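# Stack the lone carton squarely onto the carton stack

## Task

Pick up the carton that sits apart from the others, set it on top of a stack of cartons so that it is aligned with the cartons underneath, and release it.

## Robot and tools

Robot: two arms, left_arm and right_arm, each with a parallel two-finger gripper and a wrist camera. The shared scene frame has its origin on the table surface midway between the arms. +z is up, +x points out across the table, and left_arm sits on the +y side. Base positions: left_arm (-0.036, +0.246, 0), right_arm (+0.016, -0.331, 0), each yawed only slightly. The arm names do not correspond to left or right in any image. A gripper's fingers extend along its own +z axis and close along its own y axis. The reported end_effector_position is the point between the finger pads, roughly 1 cm short of the fingertips.

execute_actions takes "actions", a list with zero or one entry, plus an optional "pictures" boolean (images are included by default). An empty list only returns the current state. An action entry has "rows" (1 to 15 rows) and "steps" (1 to 15, default 15; each step lasts 1/30 s). One row is applied per step, and the final row repeats if there are fewer rows than steps. Every row holds 16 numbers covering both arms, even when one arm is idle: left x, y, z, qw, qx, qy, qz, opening, then the same eight for right. x, y, z are an absolute target in metres and the quaternion is an absolute orientation (w first), both in the scene frame. A wait entry is {"steps": n} with n up to 300; it counts from the previous result, so your reply time is included. A call is rejected and nothing is sent if any target lies more than 0.6 m from that arm's last reported position along one of its gripper's axes.

Opening runs from -1 (closed) to +1 (fully open, 0.094 m). Between the ends, the fingers go to where grip_measured would read the value you send. To hold an object, command about 0.03 below its grip_measured; a smaller gap holds more gently. In this task each pad's squeeze is capped at only about 13 to 25 N, so a carton can slip; grasp it firmly and move gently.

move takes "target" (one 16-number row as above, absolute poses in the scene frame) and optional "speed" in m/s, 0.002 to 0.5, default 0.25; rotation is capped at twice that value in rad/s. Both grippers follow straight lines that finish together, taking 0.5 to 10 s; if longer is needed they halt after 10 s before arriving. The opening is applied when the move begins. Paths ignore obstacles and the other arm. Its result adds a "move:" line reporting the outcome (done, off_target, moving, held, fault) and any limits (paced = the sent pose was clipped; held = some steps were blocked), plus each gripper's remaining distance to its target. If only one arm is named, the other finished normally.

wait takes "seconds" (0 to 10) and sends nothing new. zoom_image takes "camera" (cam_high, cam_left_wrist or cam_right_wrist) and "region" [x0, y0, x1, y1] in that image's pixels, origin top-left, at most 504 by 504. read_manual only returns licence text. finished_scene takes "scene" (the current scene number) and ends it irreversibly; call it only after the carton has been released and is resting aligned on the stack.

Motion details: at each step the commanded pose is limited to within 70 mm and 16 degrees of the measured pose, and position wins over orientation when both cannot be met. After an action stops, an arm travels only as far as its last clipped pose, so large moves may need several calls; check the result. Arms frequently stop a centimetre or more short, usually low. Reported hand positions grow less accurate at long reach. To keep an arm still, resend its exact last reported pose and desired opening every call. To hold orientation, keep repeating the same quaternion instead of copying the drifted reported one.

Result lines: the state line lists each arm's position and quaternion; grip_measured gives finger opening on the command scale; the final Joint positions value is the opening in metres. "pose unreachable" means the clearance check altered or blocked that arm's command; HELD marks steps on which your row was not fully sent; "Hand target" shows the pose the controller is currently steering toward. Joint torques are noisy and offset. MOTOR HOT appears near 85 °C; at 100 °C an OVER-TEMPERATURE FAULT drops the arm, so avoid holding loads for long while thinking. FAULT lines indicate stops.

Cameras: cam_high 504x504 pinhole, fixed overview; cam_left_wrist and cam_right_wrist 616x616 fisheye on the hands. Calibration matrices were provided and may be off by a few degrees and millimetres.

Joint ranges (rad): waist -2.880 to 2.880, shoulder 0 to 3.142, elbow 0 to 3.019, wrist pitch -1.693 to 1.571, wrist yaw -1.571 to 1.571, wrist roll -2.094 to 2.094.

Avoid: dropping the carton, knocking any object off the table (that is a failure), fast impacts, pushing targets deep past contact, and letting the arms collide or press against one another. Occasional outside tugs on a held item or pushes on loose objects may happen; recheck after them.

Each tool is called after "Call:" as name(argument=value, ...) on one line, values as JSON.

## Session

Call:
execute_actions(actions=[])

Scene clock: 0.00 s of 4200.00 s.
left_arm: end_effector_position=(+0.1361, +0.4610, +0.2824) grip_measured=+1.000 end_effector_quat_wxyz=(+0.000, +0.769, -0.638, +0.043) | right_arm: end_effector_position=(+0.5106, -0.6188, +0.2461) grip_measured=+1.000 end_effector_quat_wxyz=(+0.136, +0.294, +0.943, -0.075)
Joint positions: left_arm=[ 0.901  1.059  1.147 -1.665  0.085 -0.805  0.094] | right_arm=[-0.411  1.647  1.588 -1.214  0.093  0.091  0.094]
Joint velocities: left_arm=[ 0.005  0.005  0.002 -0.002 -0.022  0.022  0.   ] | right_arm=[-0.015 -0.005  0.002 -0.002 -0.095 -0.022  0.   ]
Joint torques (N m, as the arm reports them, + toward a larger angle): no reading
Hand target (left_arm): +0.139, +0.465, +0.289; -0.008, +0.768, -0.639, +0.042
Hand target (right_arm): +0.516, -0.622, +0.250; +0.142, +0.294, +0.942, -0.076

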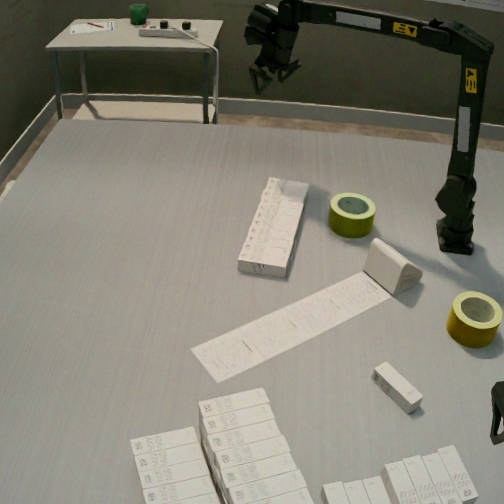

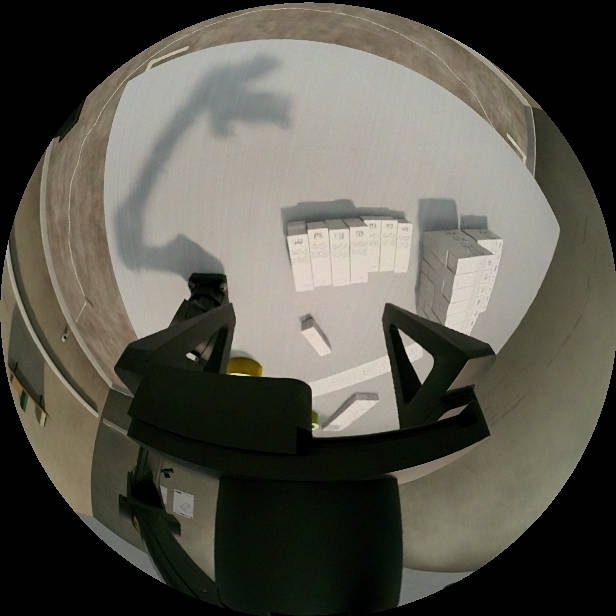

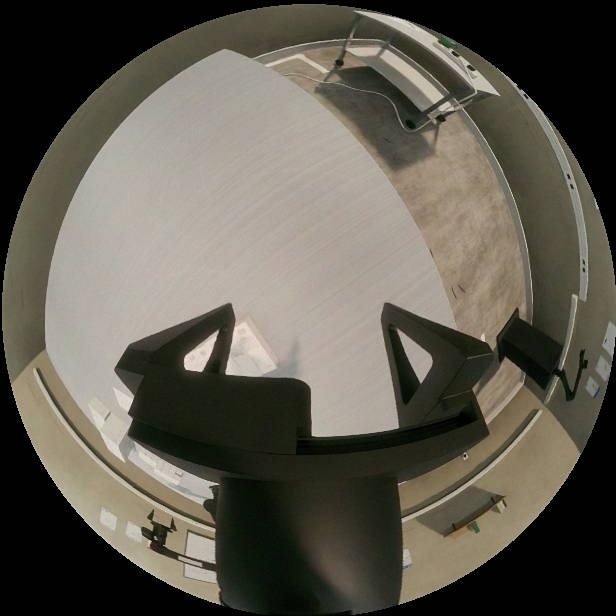

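Call:
zoom_image(camera="cam_high", region=[110, 330, 504, 504])

Call:
zoom_image(camera="cam_left_wrist", region=[260, 180, 520, 440])

Call:
zoom_image(camera="cam_high", region=[180, 160, 504, 390])

Region (110, 330, 504, 504) of cam_high's 504x504 image, scaled by 1.279, with more detail than that image has; it fills the top 223 rows of this view, and the rest is white.

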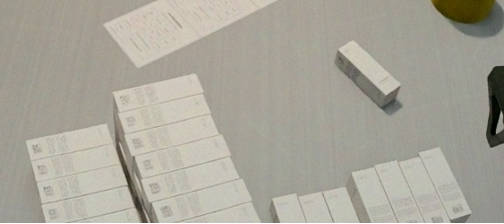

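Region (260, 180, 520, 440) of cam_left_wrist's 616x616 image, scaled by 1.938, with more detail than that image has.

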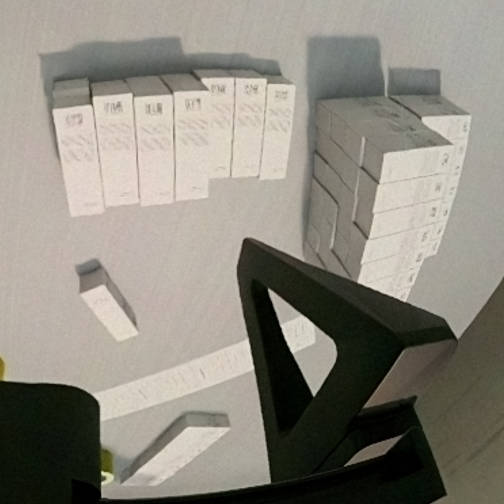

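Region (180, 160, 504, 390) of cam_high's 504x504 image, scaled by 1.556, with more detail than that image has; it fills the top 358 rows of this view, and the rest is white.

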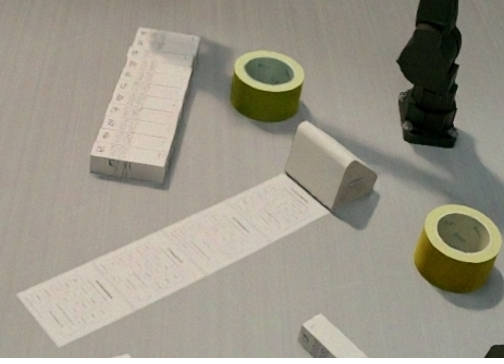

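Call:
move(target=[0.194,0.170,0.16,0,0.906,-0.423,0,1,0.5106,-0.6188,0.2461,0.136,0.294,0.943,-0.075,1], speed=0.3)

Scene clock: 17.17 s of 4200.00 s.
left_arm: end_effector_position=(+0.1919, +0.1708, +0.1603) grip_measured=+1.000 end_effector_quat_wxyz=(+0.114, +0.816, -0.566, +0.030) | right_arm: end_effector_position=(+0.5106, -0.6188, +0.2461) grip_measured=+1.000 end_effector_quat_wxyz=(+0.136, +0.294, +0.943, -0.075)
Joint positions: left_arm=[-0.202  1.004  0.779 -1.393  0.232 -2.076  0.094] | right_arm=[-0.411  1.647  1.588 -1.214  0.093  0.091  0.094]
Joint velocities: left_arm=[-0.005 -0.015 -0.002 -0.002 -0.022 -0.007  0.   ] | right_arm=[ 0.005 -0.005 -0.007  0.002  0.11   0.022  0.   ]
Joint torques (N m, as the arm reports them, + toward a larger angle): left_arm=[-0.4  -3.49 10.83  0.45  0.27 -0.11] | right_arm=[  0.46 -15.12  10.85   0.88   0.19   0.01]
Hand target (left_arm): +0.195, +0.168, +0.161; +0.115, +0.818, -0.563, +0.031
Hand target (right_arm): +0.511, -0.619, +0.246; +0.136, +0.294, +0.943, -0.075
Off the commanded pose (left_arm): 0.002 m, 24 deg; orientation clipped at the last step of the last action.
Off the commanded pose (right_arm): 0.000 m, 0 deg.
joint sent to its limit (left arm) — the command would take joint 6 (wrist roll) past its lower limit, so that joint was sent only as far as its limit.
After step 90, 12.60 s passed at rest.
move: off_target (left_arm); limits=paced
camera_calibration (this result's frames):
cam_left_wrist: T_world_to_cam=[[0.934571, 0.320299, -0.154871, -0.2032], [0.330044, -0.617988, 0.713555, -0.0683259], [0.132843, -0.717982, -0.683267, 0.327982], [0, 0, 0, 1]] pos_world=[0.168885, 0.258346, 0.241384]

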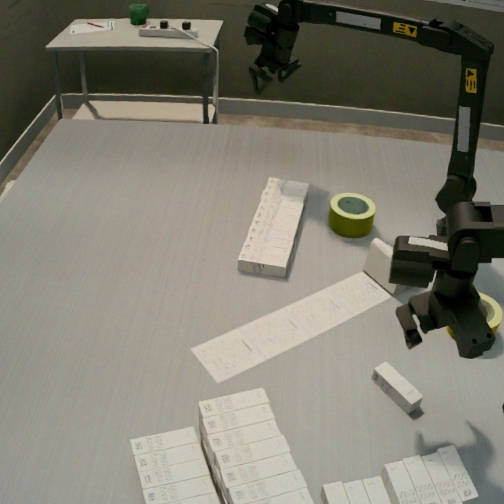

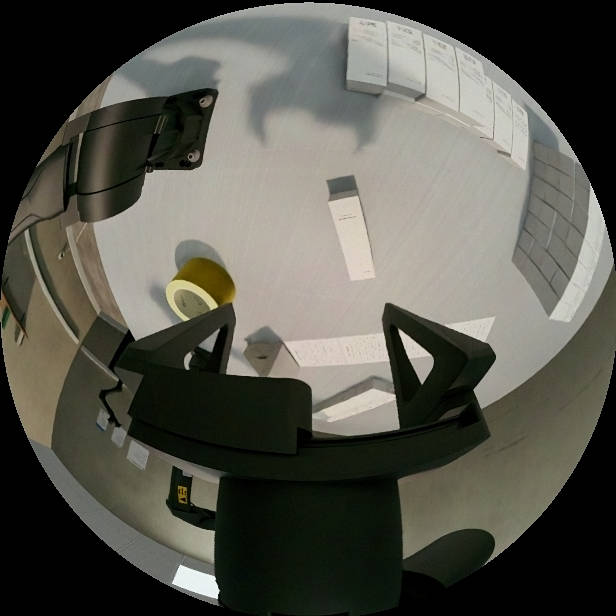

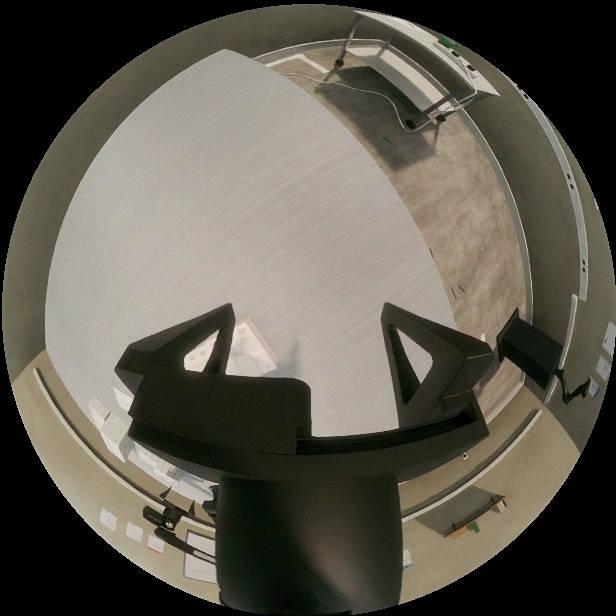

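Call:
move(target=[0.194,0.170,0.12,0,0.423,0.906,0,1,0.5106,-0.6188,0.2461,0.136,0.294,0.943,-0.075,1], speed=0.5)

Scene clock: 26.87 s of 4200.00 s.
left_arm: end_effector_position=(+0.1933, +0.1728, +0.1212) grip_measured=+1.000 end_effector_quat_wxyz=(-0.009, +0.412, +0.911, +0.002) | right_arm: end_effector_position=(+0.5106, -0.6188, +0.2461) grip_measured=+1.000 end_effector_quat_wxyz=(+0.136, +0.294, +0.943, -0.075)
Joint positions: left_arm=[-0.362  1.024  0.698 -1.262 -0.005  0.536  0.094] | right_arm=[-0.411  1.647  1.588 -1.214  0.093  0.091  0.094]
Joint velocities: left_arm=[-0.015 -0.005 -0.007 -0.012  0.007  0.007  0.   ] | right_arm=[-0.005 -0.005 -0.017 -0.017 -0.051 -0.007  0.   ]
Joint torques (N m, as the arm reports them, + toward a larger angle): left_arm=[-0.61 -5.09  9.56  0.95  0.23  0.18] | right_arm=[  0.36 -15.16  10.81   0.94   0.17   0.01]
Hand target (left_arm): +0.193, +0.170, +0.120; -0.001, +0.423, +0.906, +0.001
Hand target (right_arm): +0.511, -0.619, +0.246; +0.136, +0.294, +0.943, -0.075
Off the commanded pose (left_arm): 0.003 m, 2 deg.
Off the commanded pose (right_arm): 0.000 m, 0 deg.
After step 90, 3.13 s passed at rest.
move: done
camera_calibration (this result's frames):
cam_left_wrist: T_world_to_cam=[[-0.758945, -0.651155, -0.000497285, 0.265293], [-0.522059, 0.608022, 0.598134, -0.0728428], [-0.389176, 0.45421, -0.801396, 0.215156], [0, 0, 0, 1]] pos_world=[0.247048, 0.11931, 0.216127]

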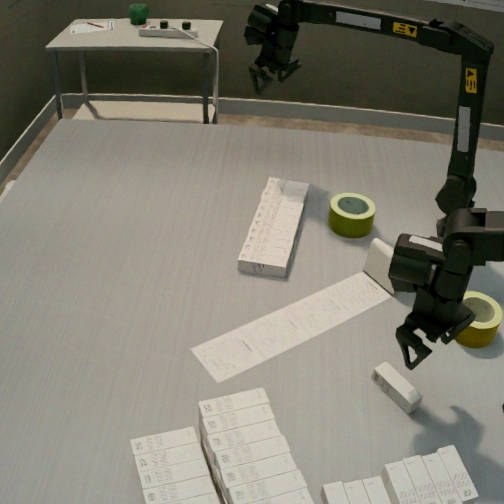

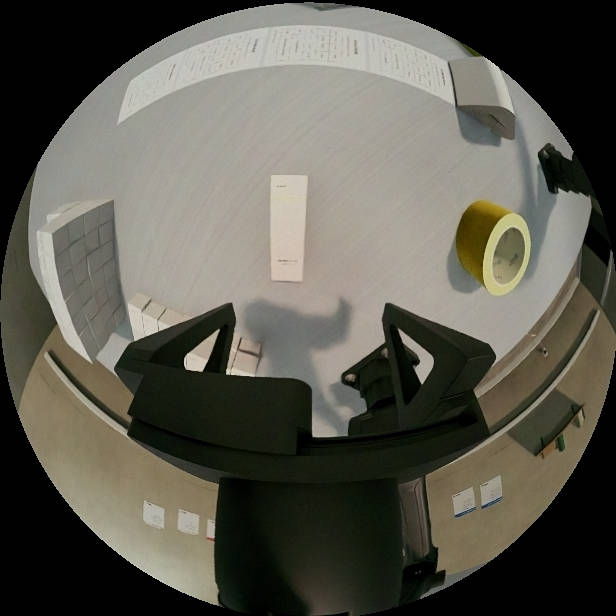

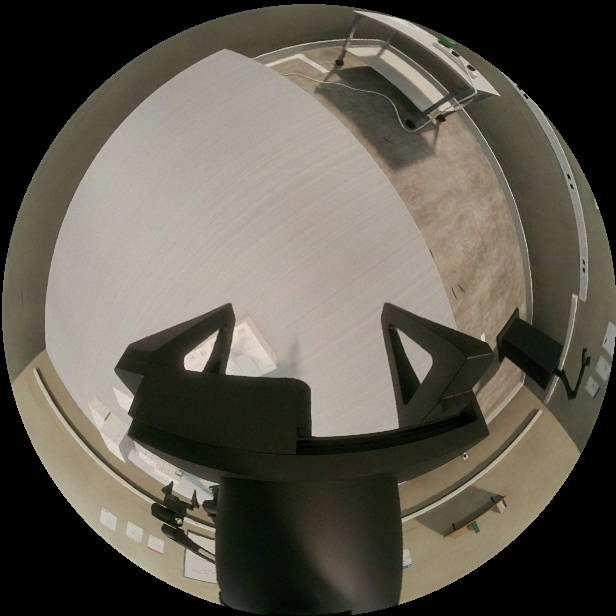

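Call:
move(target=[0.209,0.180,0.05,0,0.423,0.906,0,1,0.5106,-0.6188,0.2461,0.136,0.294,0.943,-0.075,1], speed=0.3)

Scene clock: 38.17 s of 4200.00 s.
left_arm: end_effector_position=(+0.2037, +0.1785, +0.0513) grip_measured=+1.000 end_effector_quat_wxyz=(-0.006, +0.423, +0.906, +0.001) | right_arm: end_effector_position=(+0.5106, -0.6188, +0.2461) grip_measured=+1.000 end_effector_quat_wxyz=(+0.136, +0.294, +0.943, -0.075)
Joint positions: left_arm=[-0.325  1.155  0.581 -1.008 -0.003  0.597  0.094] | right_arm=[-0.411  1.647  1.588 -1.214  0.093  0.091  0.094]
Joint velocities: left_arm=[-0.005  0.015  0.022  0.007 -0.007  0.022  0.   ] | right_arm=[-0.005 -0.005 -0.007  0.002 -0.095 -0.007  0.   ]
Joint torques (N m, as the arm reports them, + toward a larger angle): left_arm=[ 1.29 -4.44  9.15  1.    0.23  0.16] | right_arm=[  0.23 -15.14  10.87   0.89   0.16   0.  ]
Hand target (left_arm): +0.208, +0.181, +0.050; +0.000, +0.423, +0.906, -0.000
Hand target (right_arm): +0.511, -0.619, +0.246; +0.136, +0.294, +0.943, -0.075
Off the commanded pose (left_arm): 0.006 m, 1 deg.
Off the commanded pose (right_arm): 0.000 m, 0 deg.
After step 90, 7.47 s passed at rest.
move: done
camera_calibration (this result's frames):
cam_left_wrist: T_world_to_cam=[[-0.774346, -0.632761, -0.000876308, 0.27679], [-0.509867, 0.623132, 0.593078, -0.0339174], [-0.374731, 0.459694, -0.805145, 0.156903], [0, 0, 0, 1]] pos_world=[0.255834, 0.12415, 0.146687]

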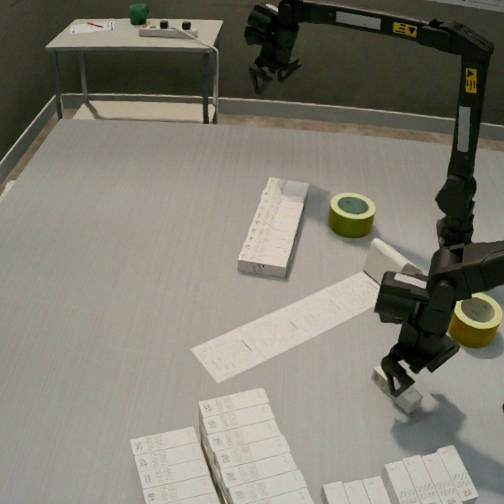

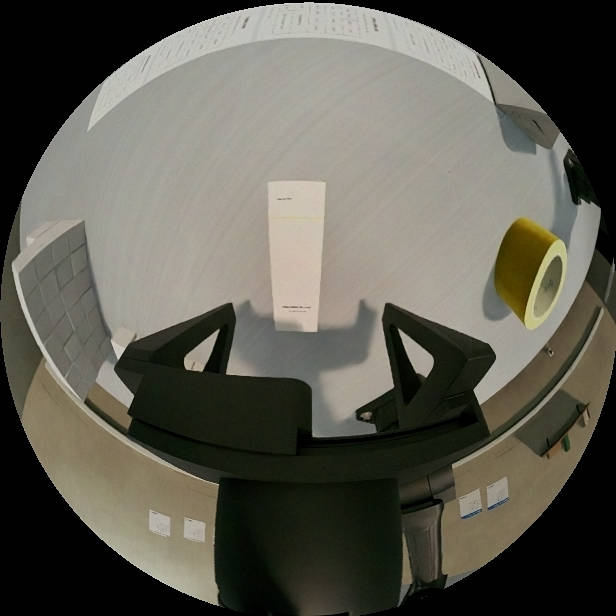

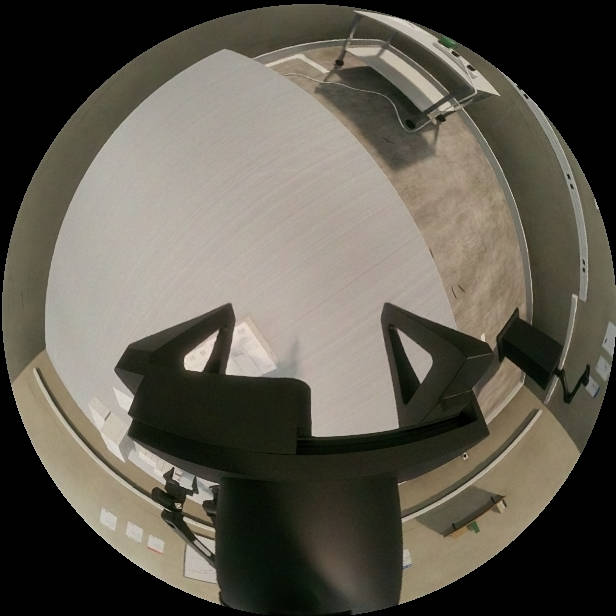

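Call:
execute_actions(actions=[{"rows":[[0.215,0.176,0.048,0,0.423,0.906,0,1,0.5106,-0.6188,0.2461,0.136,0.294,0.943,-0.075,1],[0.224,0.171,0.045,0,0.423,0.906,0,1,0.5106,-0.6188,0.2461,0.136,0.294,0.943,-0.075,1],[0.224,0.171,0.045,0,0.423,0.906,0,1,0.5106,-0.6188,0.2461,0.136,0.294,0.943,-0.075,1],[0.224,0.171,0.045,0,0.423,0.906,0,1,0.5106,-0.6188,0.2461,0.136,0.294,0.943,-0.075,1],[0.224,0.171,0.045,0,0.423,0.906,0,1,0.5106,-0.6188,0.2461,0.136,0.294,0.943,-0.075,1],[0.224,0.171,0.04,0,0.423,0.906,0,1,0.5106,-0.6188,0.2461,0.136,0.294,0.943,-0.075,1],[0.224,0.171,0.035,0,0.423,0.906,0,1,0.5106,-0.6188,0.2461,0.136,0.294,0.943,-0.075,1],[0.224,0.171,0.03,0,0.423,0.906,0,1,0.5106,-0.6188,0.2461,0.136,0.294,0.943,-0.075,1],[0.224,0.171,0.025,0,0.423,0.906,0,1,0.5106,-0.6188,0.2461,0.136,0.294,0.943,-0.075,1],[0.224,0.171,0.02,0,0.423,0.906,0,1,0.5106,-0.6188,0.2461,0.136,0.294,0.943,-0.075,1]],"steps":15}])

Scene clock: 45.20 s of 4200.00 s.
left_arm: end_effector_position=(+0.2226, +0.1731, +0.0239) grip_measured=+1.000 end_effector_quat_wxyz=(-0.002, +0.424, +0.906, +0.001) | right_arm: end_effector_position=(+0.5106, -0.6188, +0.2461) grip_measured=+1.000 end_effector_quat_wxyz=(+0.136, +0.294, +0.943, -0.075)
Joint positions: left_arm=[-0.325  1.269  0.581 -0.886 -0.003  0.598  0.094] | right_arm=[-0.411  1.647  1.588 -1.214  0.093  0.091  0.094]
Joint velocities: left_arm=[-0.005  0.024 -0.007  0.056 -0.081  0.037  0.   ] | right_arm=[-0.015  0.005  0.012  0.007 -0.037  0.022  0.   ]
Joint torques (N m, as the arm reports them, + toward a larger angle): left_arm=[-0.07 -5.76  8.25  0.93  0.23 -0.02] | right_arm=[  0.24 -15.35  10.82   0.86   0.18   0.01]
Hand target (left_arm): +0.223, +0.171, +0.020; -0.000, +0.423, +0.906, +0.000
Hand target (right_arm): +0.511, -0.619, +0.246; +0.136, +0.294, +0.943, -0.075
Off the commanded pose (left_arm): 0.005 m, 0 deg.
Off the commanded pose (right_arm): 0.000 m, 0 deg.
Steps of this call (steps 1 to 90: nothing new was sent; then 3.53 s passed at rest; steps 91 to 105: all 15 steps of this action). Readings (end_effector_position):
91: left_arm (+0.2040, +0.1784, +0.0510) | right_arm (+0.5106, -0.6188, +0.2461)
92: left_arm (+0.2050, +0.1781, +0.0499) | right_arm (+0.5106, -0.6188, +0.2461)
94: left_arm (+0.2069, +0.1776, +0.0446) | right_arm (+0.5106, -0.6188, +0.2461)
98: left_arm (+0.2101, +0.1767, +0.0348) | right_arm (+0.5106, -0.6188, +0.2461)
105: the state above
camera_calibration (this result's frames):
cam_left_wrist: T_world_to_cam=[[-0.775525, -0.631291, -0.00567067, 0.288094], [-0.513437, 0.625467, 0.587514, -0.00422566], [-0.367346, 0.458544, -0.809194, 0.143039], [0, 0, 0, 1]] pos_world=[0.273799, 0.118924, 0.119863]

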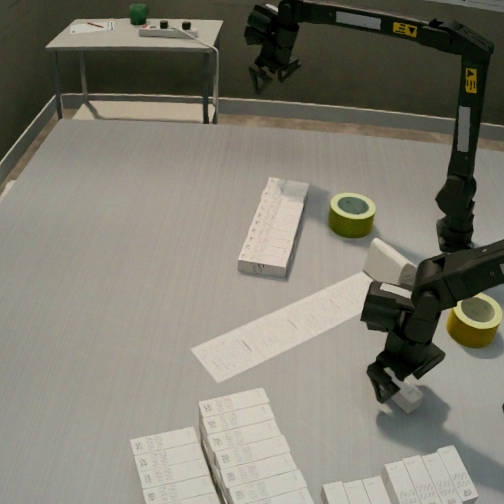

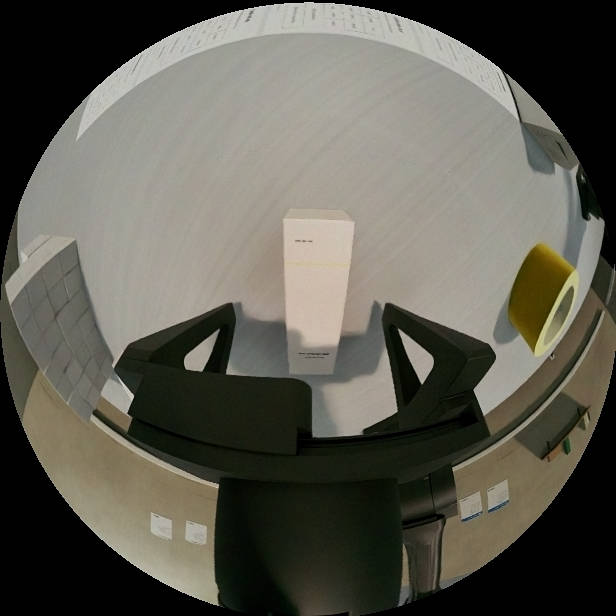

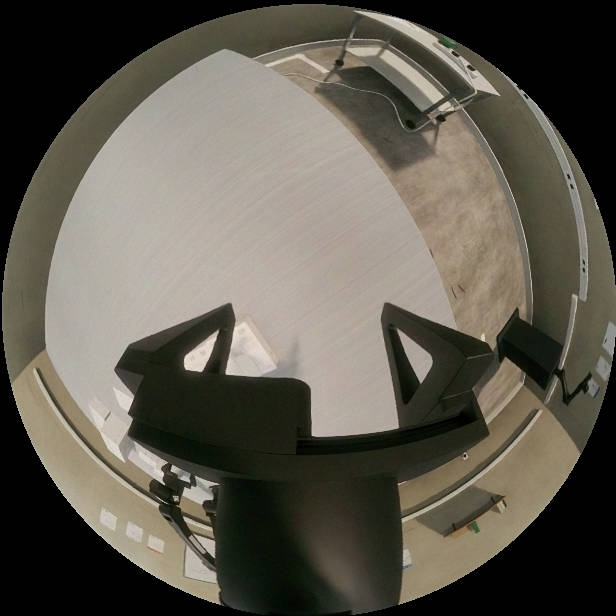

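Call:
execute_actions(actions=[{"rows":[[0.222,0.169,0.018,0,0.423,0.906,0,0.6,0.5106,-0.6188,0.2461,0.136,0.294,0.943,-0.075,1],[0.222,0.169,0.018,0,0.423,0.906,0,0.2,0.5106,-0.6188,0.2461,0.136,0.294,0.943,-0.075,1],[0.222,0.169,0.018,0,0.423,0.906,0,-0.1,0.5106,-0.6188,0.2461,0.136,0.294,0.943,-0.075,1],[0.222,0.169,0.018,0,0.423,0.906,0,-0.1,0.5106,-0.6188,0.2461,0.136,0.294,0.943,-0.075,1],[0.222,0.169,0.018,0,0.423,0.906,0,-0.1,0.5106,-0.6188,0.2461,0.136,0.294,0.943,-0.075,1],[0.222,0.169,0.018,0,0.423,0.906,0,-0.2,0.5106,-0.6188,0.2461,0.136,0.294,0.943,-0.075,1],[0.222,0.169,0.018,0,0.423,0.906,0,-0.2,0.5106,-0.6188,0.2461,0.136,0.294,0.943,-0.075,1],[0.222,0.169,0.018,0,0.423,0.906,0,-0.3,0.5106,-0.6188,0.2461,0.136,0.294,0.943,-0.075,1],[0.222,0.169,0.018,0,0.423,0.906,0,-0.3,0.5106,-0.6188,0.2461,0.136,0.294,0.943,-0.075,1],[0.222,0.169,0.018,0,0.423,0.906,0,-0.4,0.5106,-0.6188,0.2461,0.136,0.294,0.943,-0.075,1]],"steps":15}])

Scene clock: 51.67 s of 4200.00 s.
left_arm: end_effector_position=(+0.2244, +0.1725, +0.0238) grip_measured=-0.346 end_effector_quat_wxyz=(+0.002, +0.423, +0.906, +0.001) | right_arm: end_effector_position=(+0.5106, -0.6188, +0.2461) grip_measured=+1.000 end_effector_quat_wxyz=(+0.136, +0.294, +0.943, -0.075)
Joint positions: left_arm=[-0.325  1.269  0.581 -0.878 -0.002  0.597  0.031] | right_arm=[-0.411  1.647  1.588 -1.214  0.093  0.091  0.094]
Joint velocities: left_arm=[-0.005 -0.005  0.002 -0.017  0.051  0.051  0.001] | right_arm=[-0.015 -0.024 -0.002 -0.017 -0.037 -0.037  0.   ]
Joint torques (N m, as the arm reports them, + toward a larger angle): left_arm=[-0.78 -5.44  7.81  1.01  0.21 -0.11] | right_arm=[  0.56 -15.37  10.84   0.85   0.17   0.  ]
Hand target (left_arm): +0.222, +0.169, +0.018; -0.000, +0.423, +0.906, +0.000
Hand target (right_arm): +0.511, -0.619, +0.246; +0.136, +0.294, +0.943, -0.075
Off the commanded pose (left_arm): 0.007 m, 0 deg.
Off the commanded pose (right_arm): 0.000 m, 0 deg.
Steps of this call (steps 1 to 90: nothing new was sent; then 2.97 s passed at rest; steps 91 to 105: all 15 steps of this action). Readings (end_effector_position):
91: left_arm (+0.2233, +0.1729, +0.0238) | right_arm (+0.5106, -0.6188, +0.2461)
92: left_arm (+0.2236, +0.1728, +0.0238) | right_arm (+0.5106, -0.6188, +0.2461)
94: left_arm (+0.2243, +0.1727, +0.0238) | right_arm (+0.5106, -0.6188, +0.2461)
98: left_arm (+0.2243, +0.1725, +0.0238) | right_arm (+0.5106, -0.6188, +0.2461)
105: the state above
camera_calibration (this result's frames):
cam_left_wrist: T_world_to_cam=[[-0.774508, -0.632494, -0.00941825, 0.289161], [-0.518564, 0.62633, 0.582068, -0.00169599], [-0.362256, 0.4557, -0.813086, 0.143372], [0, 0, 0, 1]] pos_world=[0.275015, 0.11862, 0.120284]

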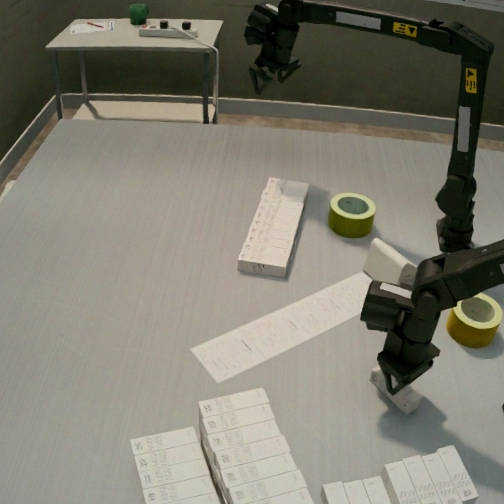

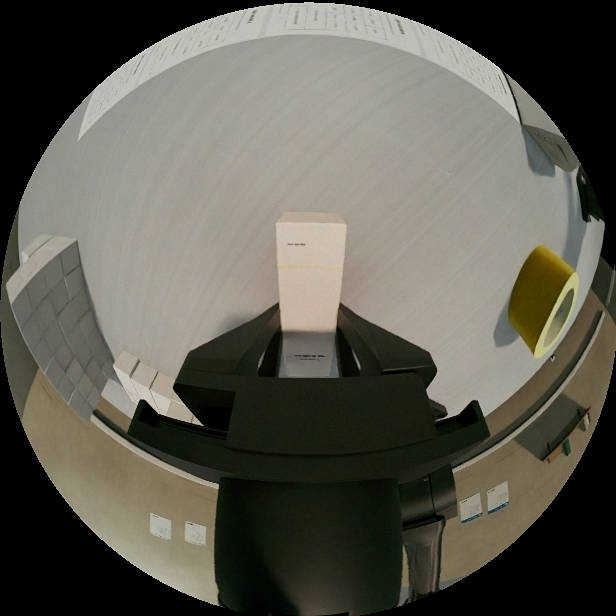

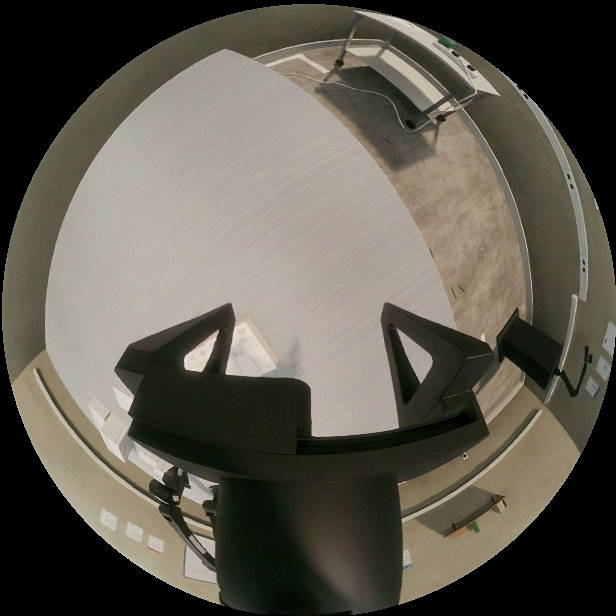

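Call:
move(target=[0.224,0.172,0.10,0,0.423,0.906,0,-0.4,0.5106,-0.6188,0.2461,0.136,0.294,0.943,-0.075,1], speed=0.15)

Call:
move(target=[0.24,0.25,0.19,0,0.7071,0.7071,0,-0.4,0.5106,-0.6188,0.2461,0.136,0.294,0.943,-0.075,1], speed=0.2)

Scene clock: 55.93 s of 4200.00 s.
left_arm: end_effector_position=(+0.2142, +0.1754, +0.0866) grip_measured=-0.346 end_effector_quat_wxyz=(-0.011, +0.423, +0.906, -0.001) | right_arm: end_effector_position=(+0.5106, -0.6188, +0.2461) grip_measured=+1.000 end_effector_quat_wxyz=(+0.136, +0.294, +0.943, -0.075)
Joint positions: left_arm=[-0.325  1.135  0.673 -1.132 -0.002  0.597  0.031] | right_arm=[-0.411  1.647  1.588 -1.214  0.093  0.091  0.094]
Joint velocities: left_arm=[-0.005  0.005  0.022 -0.002  0.022  0.007  0.   ] | right_arm=[-0.005 -0.024 -0.007  0.017  0.037 -0.007  0.   ]
Joint torques (N m, as the arm reports them, + toward a larger angle): left_arm=[ 0.12 -5.48 12.95 -0.13  0.22  0.03] | right_arm=[  0.47 -15.39  10.84   0.86   0.18   0.  ]
Hand target (left_arm): +0.225, +0.172, +0.100; +0.000, +0.423, +0.906, +0.000
Hand target (right_arm): +0.511, -0.619, +0.246; +0.136, +0.294, +0.943, -0.075
Off the commanded pose (left_arm): 0.017 m, 1 deg.
Off the commanded pose (right_arm): 0.000 m, 0 deg.
After step 90, 0.37 s passed at rest.
move: off_target (left_arm)
camera_calibration (this result's frames):
cam_left_wrist: T_world_to_cam=[[-0.774547, -0.632483, 0.00652297, 0.282333], [-0.502723, 0.621833, 0.600494, -0.0494991], [-0.383859, 0.461831, -0.799603, 0.191788], [0, 0, 0, 1]] pos_world=[0.267415, 0.120777, 0.181237]

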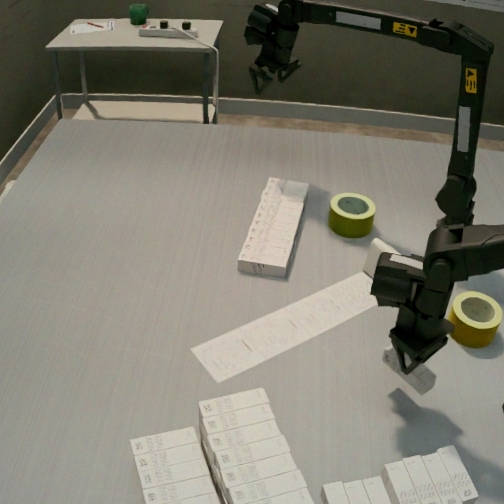

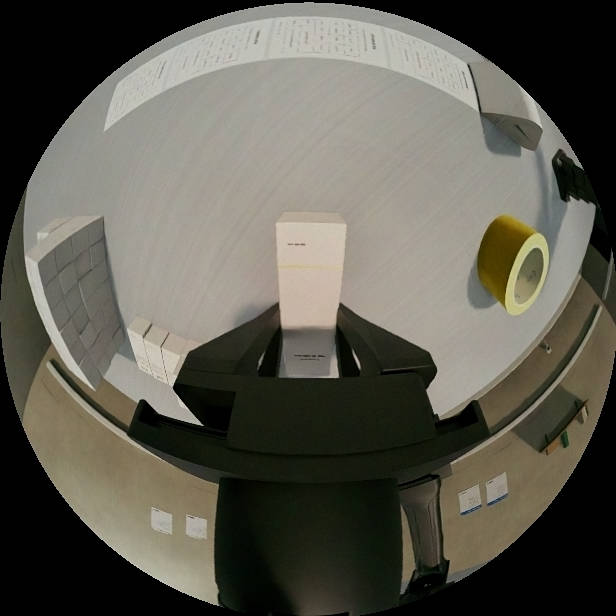

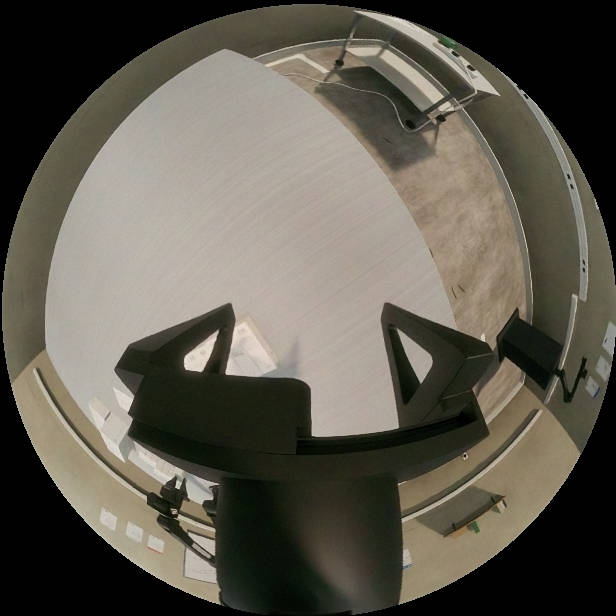

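Scene clock: 58.27 s of 4200.00 s.
left_arm: end_effector_position=(+0.2303, +0.2465, +0.1706) grip_measured=-0.346 end_effector_quat_wxyz=(-0.013, +0.707, +0.707, -0.013) | right_arm: end_effector_position=(+0.5106, -0.6188, +0.2461) grip_measured=+1.000 end_effector_quat_wxyz=(+0.136, +0.294, +0.943, -0.075)
Joint positions: left_arm=[-0.047  1.075  0.865 -1.397 -0.     1.572  0.031] | right_arm=[-0.411  1.647  1.588 -1.214  0.093  0.091  0.094]
Joint velocities: left_arm=[-0.015 -0.005  0.017  0.007  0.022 -0.037 -0.001] | right_arm=[ 0.005 -0.005  0.002 -0.007 -0.037  0.051  0.   ]
Joint torques (N m, as the arm reports them, + toward a larger angle): left_arm=[ 1.36 -5.74 14.49 -0.18  0.27  0.18] | right_arm=[  0.43 -15.17  10.86   0.9    0.17   0.  ]
Hand target (left_arm): +0.241, +0.250, +0.189; +0.001, +0.707, +0.707, -0.001
Hand target (right_arm): +0.511, -0.619, +0.246; +0.136, +0.294, +0.943, -0.075
Off the commanded pose (left_arm): 0.022 m, 2 deg.
Off the commanded pose (right_arm): 0.000 m, 0 deg.
move: off_target (left_arm)
camera_calibration (this result's frames):
cam_left_wrist: T_world_to_cam=[[-0.999425, 0.0117962, 0.0317906, 0.227843], [0.028149, 0.811351, 0.583881, -0.302242], [-0.0189058, 0.58444, -0.811217, 0.119949], [0, 0, 0, 1]] pos_world=[0.238488, 0.172434, 0.266535]

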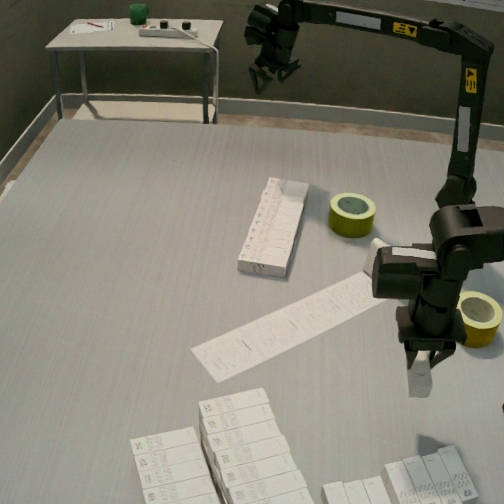

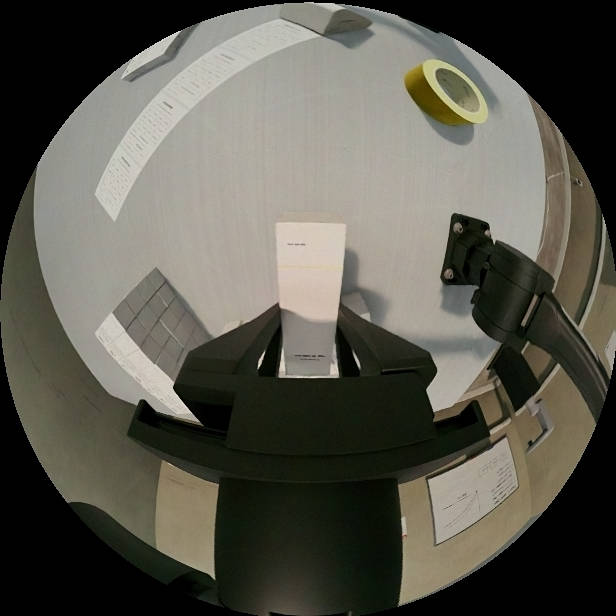

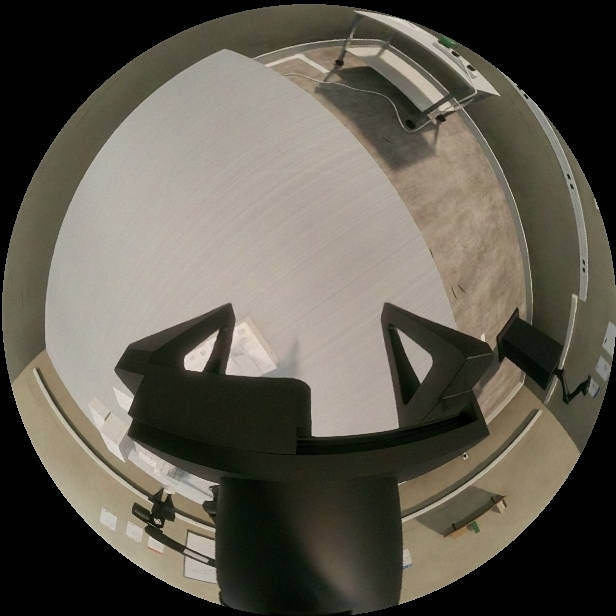

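Call:
move(target=[0.207,0.397,0.155,0,0.5948,0.8039,0,-0.4,0.5106,-0.6188,0.2461,0.136,0.294,0.943,-0.075,1], speed=0.2)

Scene clock: 71.47 s of 4200.00 s.
left_arm: end_effector_position=(+0.2000, +0.3932, +0.1533) grip_measured=-0.346 end_effector_quat_wxyz=(-0.001, +0.590, +0.807, -0.008) | right_arm: end_effector_position=(+0.5106, -0.6188, +0.2461) grip_measured=+1.000 end_effector_quat_wxyz=(+0.136, +0.294, +0.943, -0.075)
Joint positions: left_arm=[ 0.512  1.107  0.841 -1.32   0.004  1.824  0.031] | right_arm=[-0.411  1.647  1.588 -1.214  0.093  0.091  0.094]
Joint velocities: left_arm=[-0.005  0.005  0.002 -0.002 -0.037  0.095  0.001] | right_arm=[-0.005 -0.005 -0.002 -0.007 -0.066  0.022  0.   ]
Joint torques (N m, as the arm reports them, + toward a larger angle): left_arm=[ 0.59 -5.16 11.21  0.83  0.28  0.17] | right_arm=[  0.47 -15.07  10.88   0.94   0.17   0.  ]
Hand target (left_arm): +0.206, +0.398, +0.155; +0.003, +0.595, +0.804, -0.001
Hand target (right_arm): +0.511, -0.619, +0.246; +0.136, +0.294, +0.943, -0.075
Off the commanded pose (left_arm): 0.008 m, 1 deg.
Off the commanded pose (right_arm): 0.000 m, 0 deg.
After step 90, 8.93 s passed at rest.
move: done
camera_calibration (this result's frames):
cam_left_wrist: T_world_to_cam=[[-0.956675, -0.29102, 0.0089577, 0.310453], [-0.23247, 0.782001, 0.578301, -0.345845], [-0.175302, 0.551163, -0.815775, 0.0647194], [0, 0, 0, 1]] pos_world=[0.227949, 0.325129, 0.250018]

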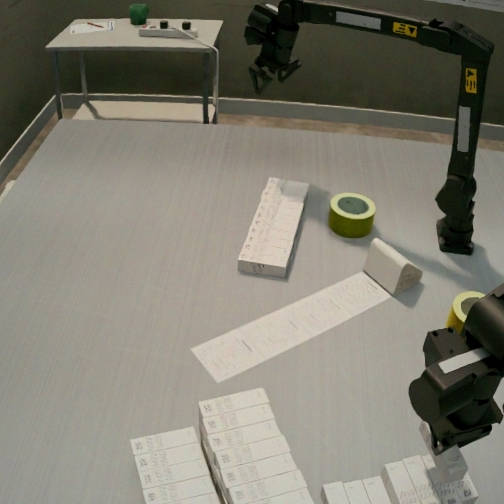

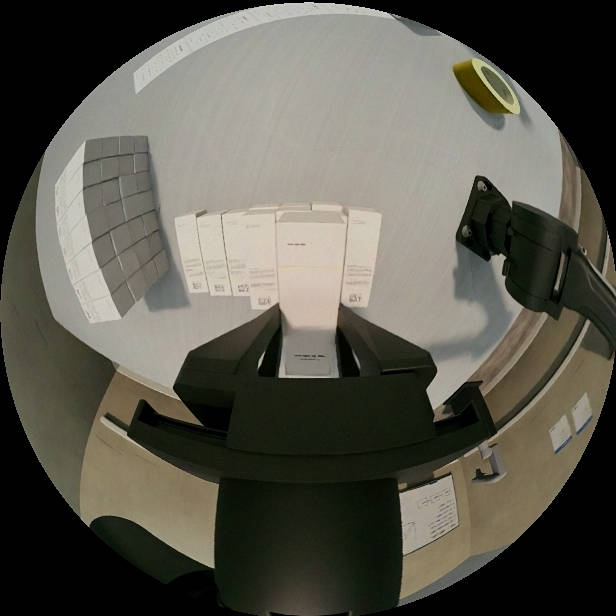

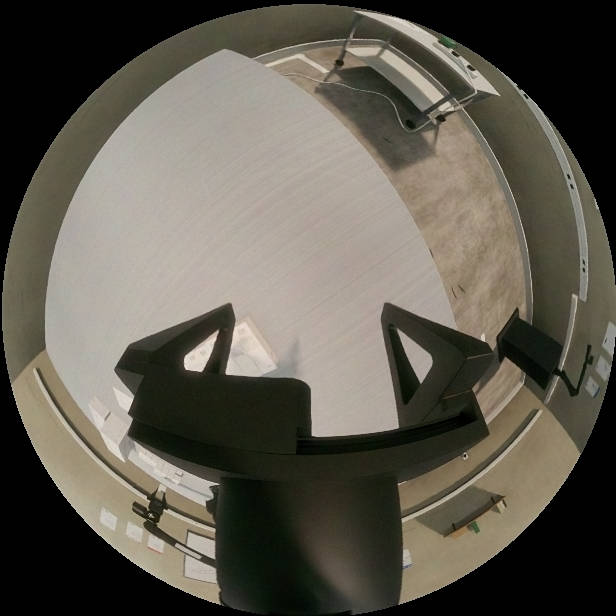

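Call:
move(target=[0.209,0.398,0.105,0,0.5948,0.8039,0,-0.4,0.5106,-0.6188,0.2461,0.136,0.294,0.943,-0.075,1], speed=0.1)

Call:
zoom_image(camera="cam_left_wrist", region=[160, 150, 460, 400])

Scene clock: 75.30 s of 4200.00 s.
left_arm: end_effector_position=(+0.2057, +0.3969, +0.1084) grip_measured=-0.346 end_effector_quat_wxyz=(+0.001, +0.592, +0.806, -0.002) | right_arm: end_effector_position=(+0.5106, -0.6188, +0.2461) grip_measured=+1.000 end_effector_quat_wxyz=(+0.136, +0.294, +0.943, -0.075)
Joint positions: left_arm=[ 0.512  1.165  0.758 -1.168  0.003  1.827  0.031] | right_arm=[-0.411  1.647  1.588 -1.214  0.093  0.091  0.094]
Joint velocities: left_arm=[ 0.005 -0.005 -0.002  0.002 -0.066  0.051 -0.   ] | right_arm=[ 0.015  0.015 -0.012  0.007  0.022 -0.007  0.   ]
Joint torques (N m, as the arm reports them, + toward a larger angle): left_arm=[-0.18 -5.36  9.58  0.88  0.09  0.07] | right_arm=[  0.44 -15.2   10.82   0.92   0.17   0.02]
Hand target (left_arm): +0.208, +0.398, +0.105; -0.000, +0.595, +0.804, -0.000
Hand target (right_arm): +0.511, -0.619, +0.246; +0.136, +0.294, +0.943, -0.075
Off the commanded pose (left_arm): 0.005 m, 1 deg.
Off the commanded pose (right_arm): 0.000 m, 0 deg.
move: done
camera_calibration (this result's frames):
cam_left_wrist: T_world_to_cam=[[-0.957593, -0.288116, -0.00226454, 0.317635], [-0.235668, 0.778707, 0.581443, -0.319832], [-0.16576, 0.55732, -0.813584, 0.0223674], [0, 0, 0, 1]] pos_world=[0.232499, 0.328105, 0.204881]

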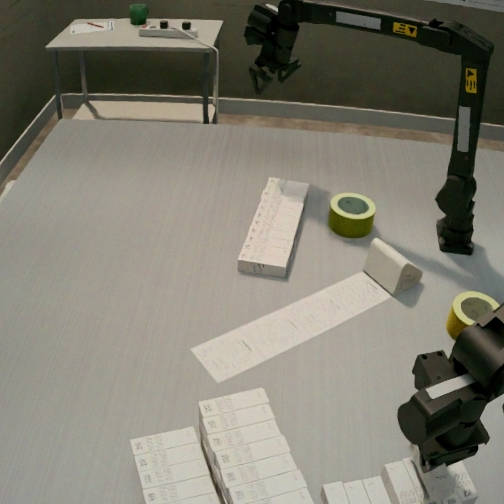

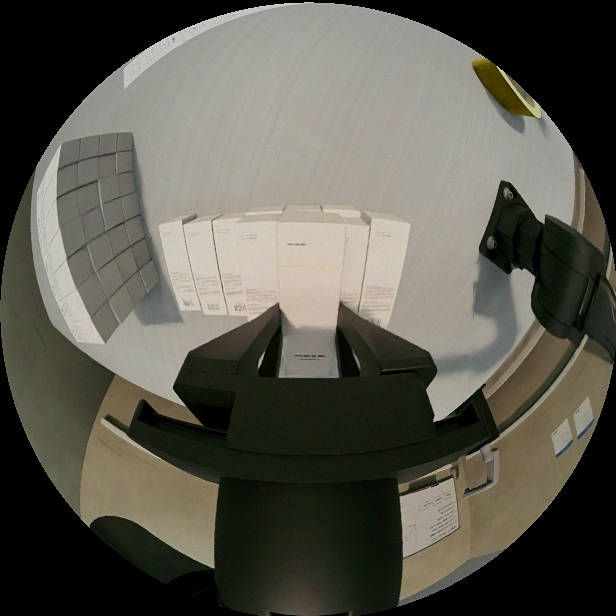

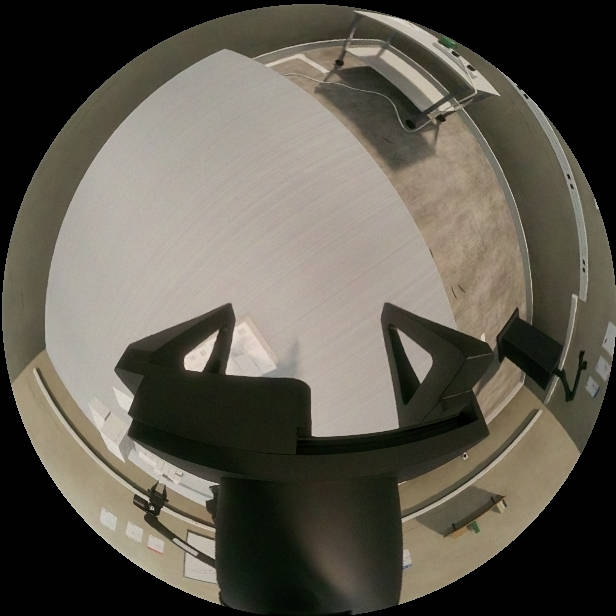

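Region (160, 150, 460, 400) of cam_left_wrist's 616x616 image, scaled by 1.680, with more detail than that image has.

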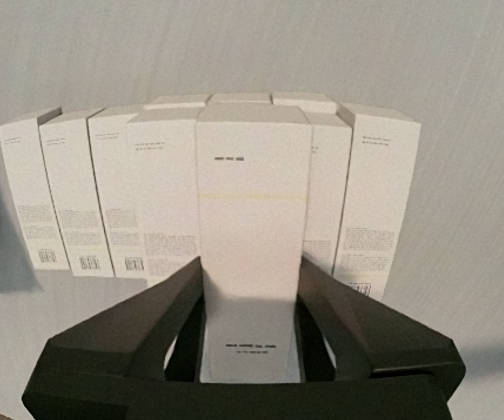

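Call:
move(target=[0.211,0.405,0.093,0,0.5948,0.8039,0,-0.4,0.5106,-0.6188,0.2461,0.136,0.294,0.943,-0.075,1], speed=0.04)

Call:
zoom_image(camera="cam_left_wrist", region=[180, 170, 440, 340])

Scene clock: 85.43 s of 4200.00 s.
left_arm: end_effector_position=(+0.2118, +0.4008, +0.0983) grip_measured=-0.346 end_effector_quat_wxyz=(+0.002, +0.594, +0.804, +0.001) | right_arm: end_effector_position=(+0.5106, -0.6188, +0.2461) grip_measured=+1.000 end_effector_quat_wxyz=(+0.136, +0.294, +0.943, -0.075)
Joint positions: left_arm=[ 0.512  1.195  0.752 -1.126  0.003  1.833  0.031] | right_arm=[-0.411  1.647  1.588 -1.214  0.093  0.091  0.094]
Joint velocities: left_arm=[-0.005 -0.015 -0.017  0.007  0.095  0.007 -0.001] | right_arm=[-0.005 -0.015  0.002 -0.012 -0.037  0.051  0.   ]
Joint torques (N m, as the arm reports them, + toward a larger angle): left_arm=[ 1.15 -5.21  9.32  0.94  0.11  0.18] | right_arm=[  0.32 -15.36  10.84   0.87   0.17  -0.01]
Hand target (left_arm): +0.211, +0.405, +0.093; +0.000, +0.595, +0.804, +0.000
Hand target (right_arm): +0.511, -0.619, +0.246; +0.136, +0.294, +0.943, -0.075
Off the commanded pose (left_arm): 0.007 m, 0 deg.
Off the commanded pose (right_arm): 0.000 m, 0 deg.
After step 90, 6.33 s passed at rest.
move: done
camera_calibration (this result's frames):
cam_left_wrist: T_world_to_cam=[[-0.959417, -0.281884, -0.00779518, 0.322968], [-0.23345, 0.778453, 0.582677, -0.315972], [-0.158179, 0.56085, -0.812666, 0.0098953], [0, 0, 0, 1]] pos_world=[0.237662, 0.331459, 0.194669]

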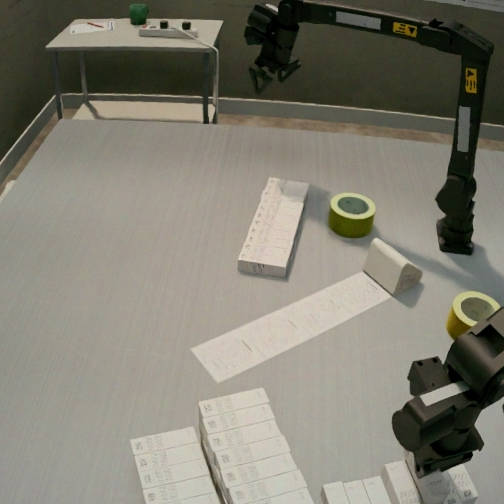

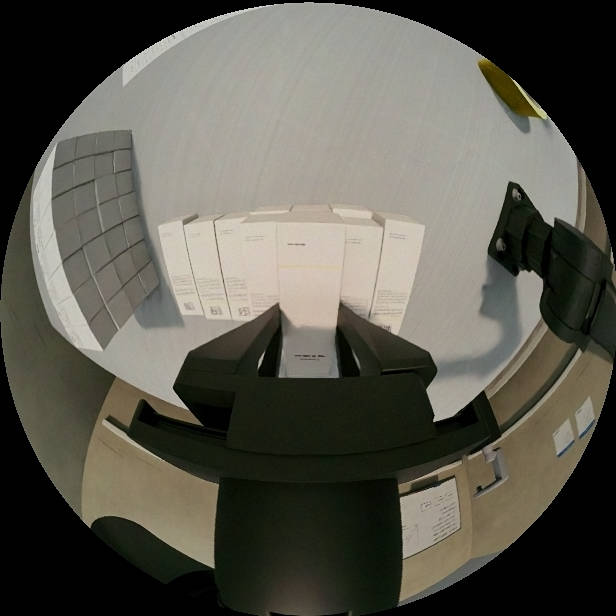

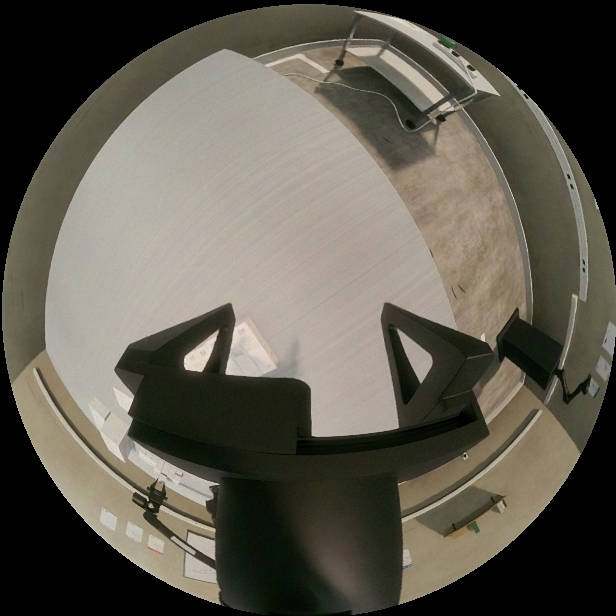

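Region (180, 170, 440, 340) of cam_left_wrist's 616x616 image, scaled by 1.938, with more detail than that image has; it fills the top 330 rows of this view, and the rest is white.

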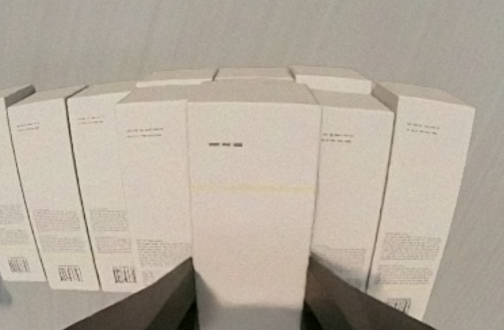

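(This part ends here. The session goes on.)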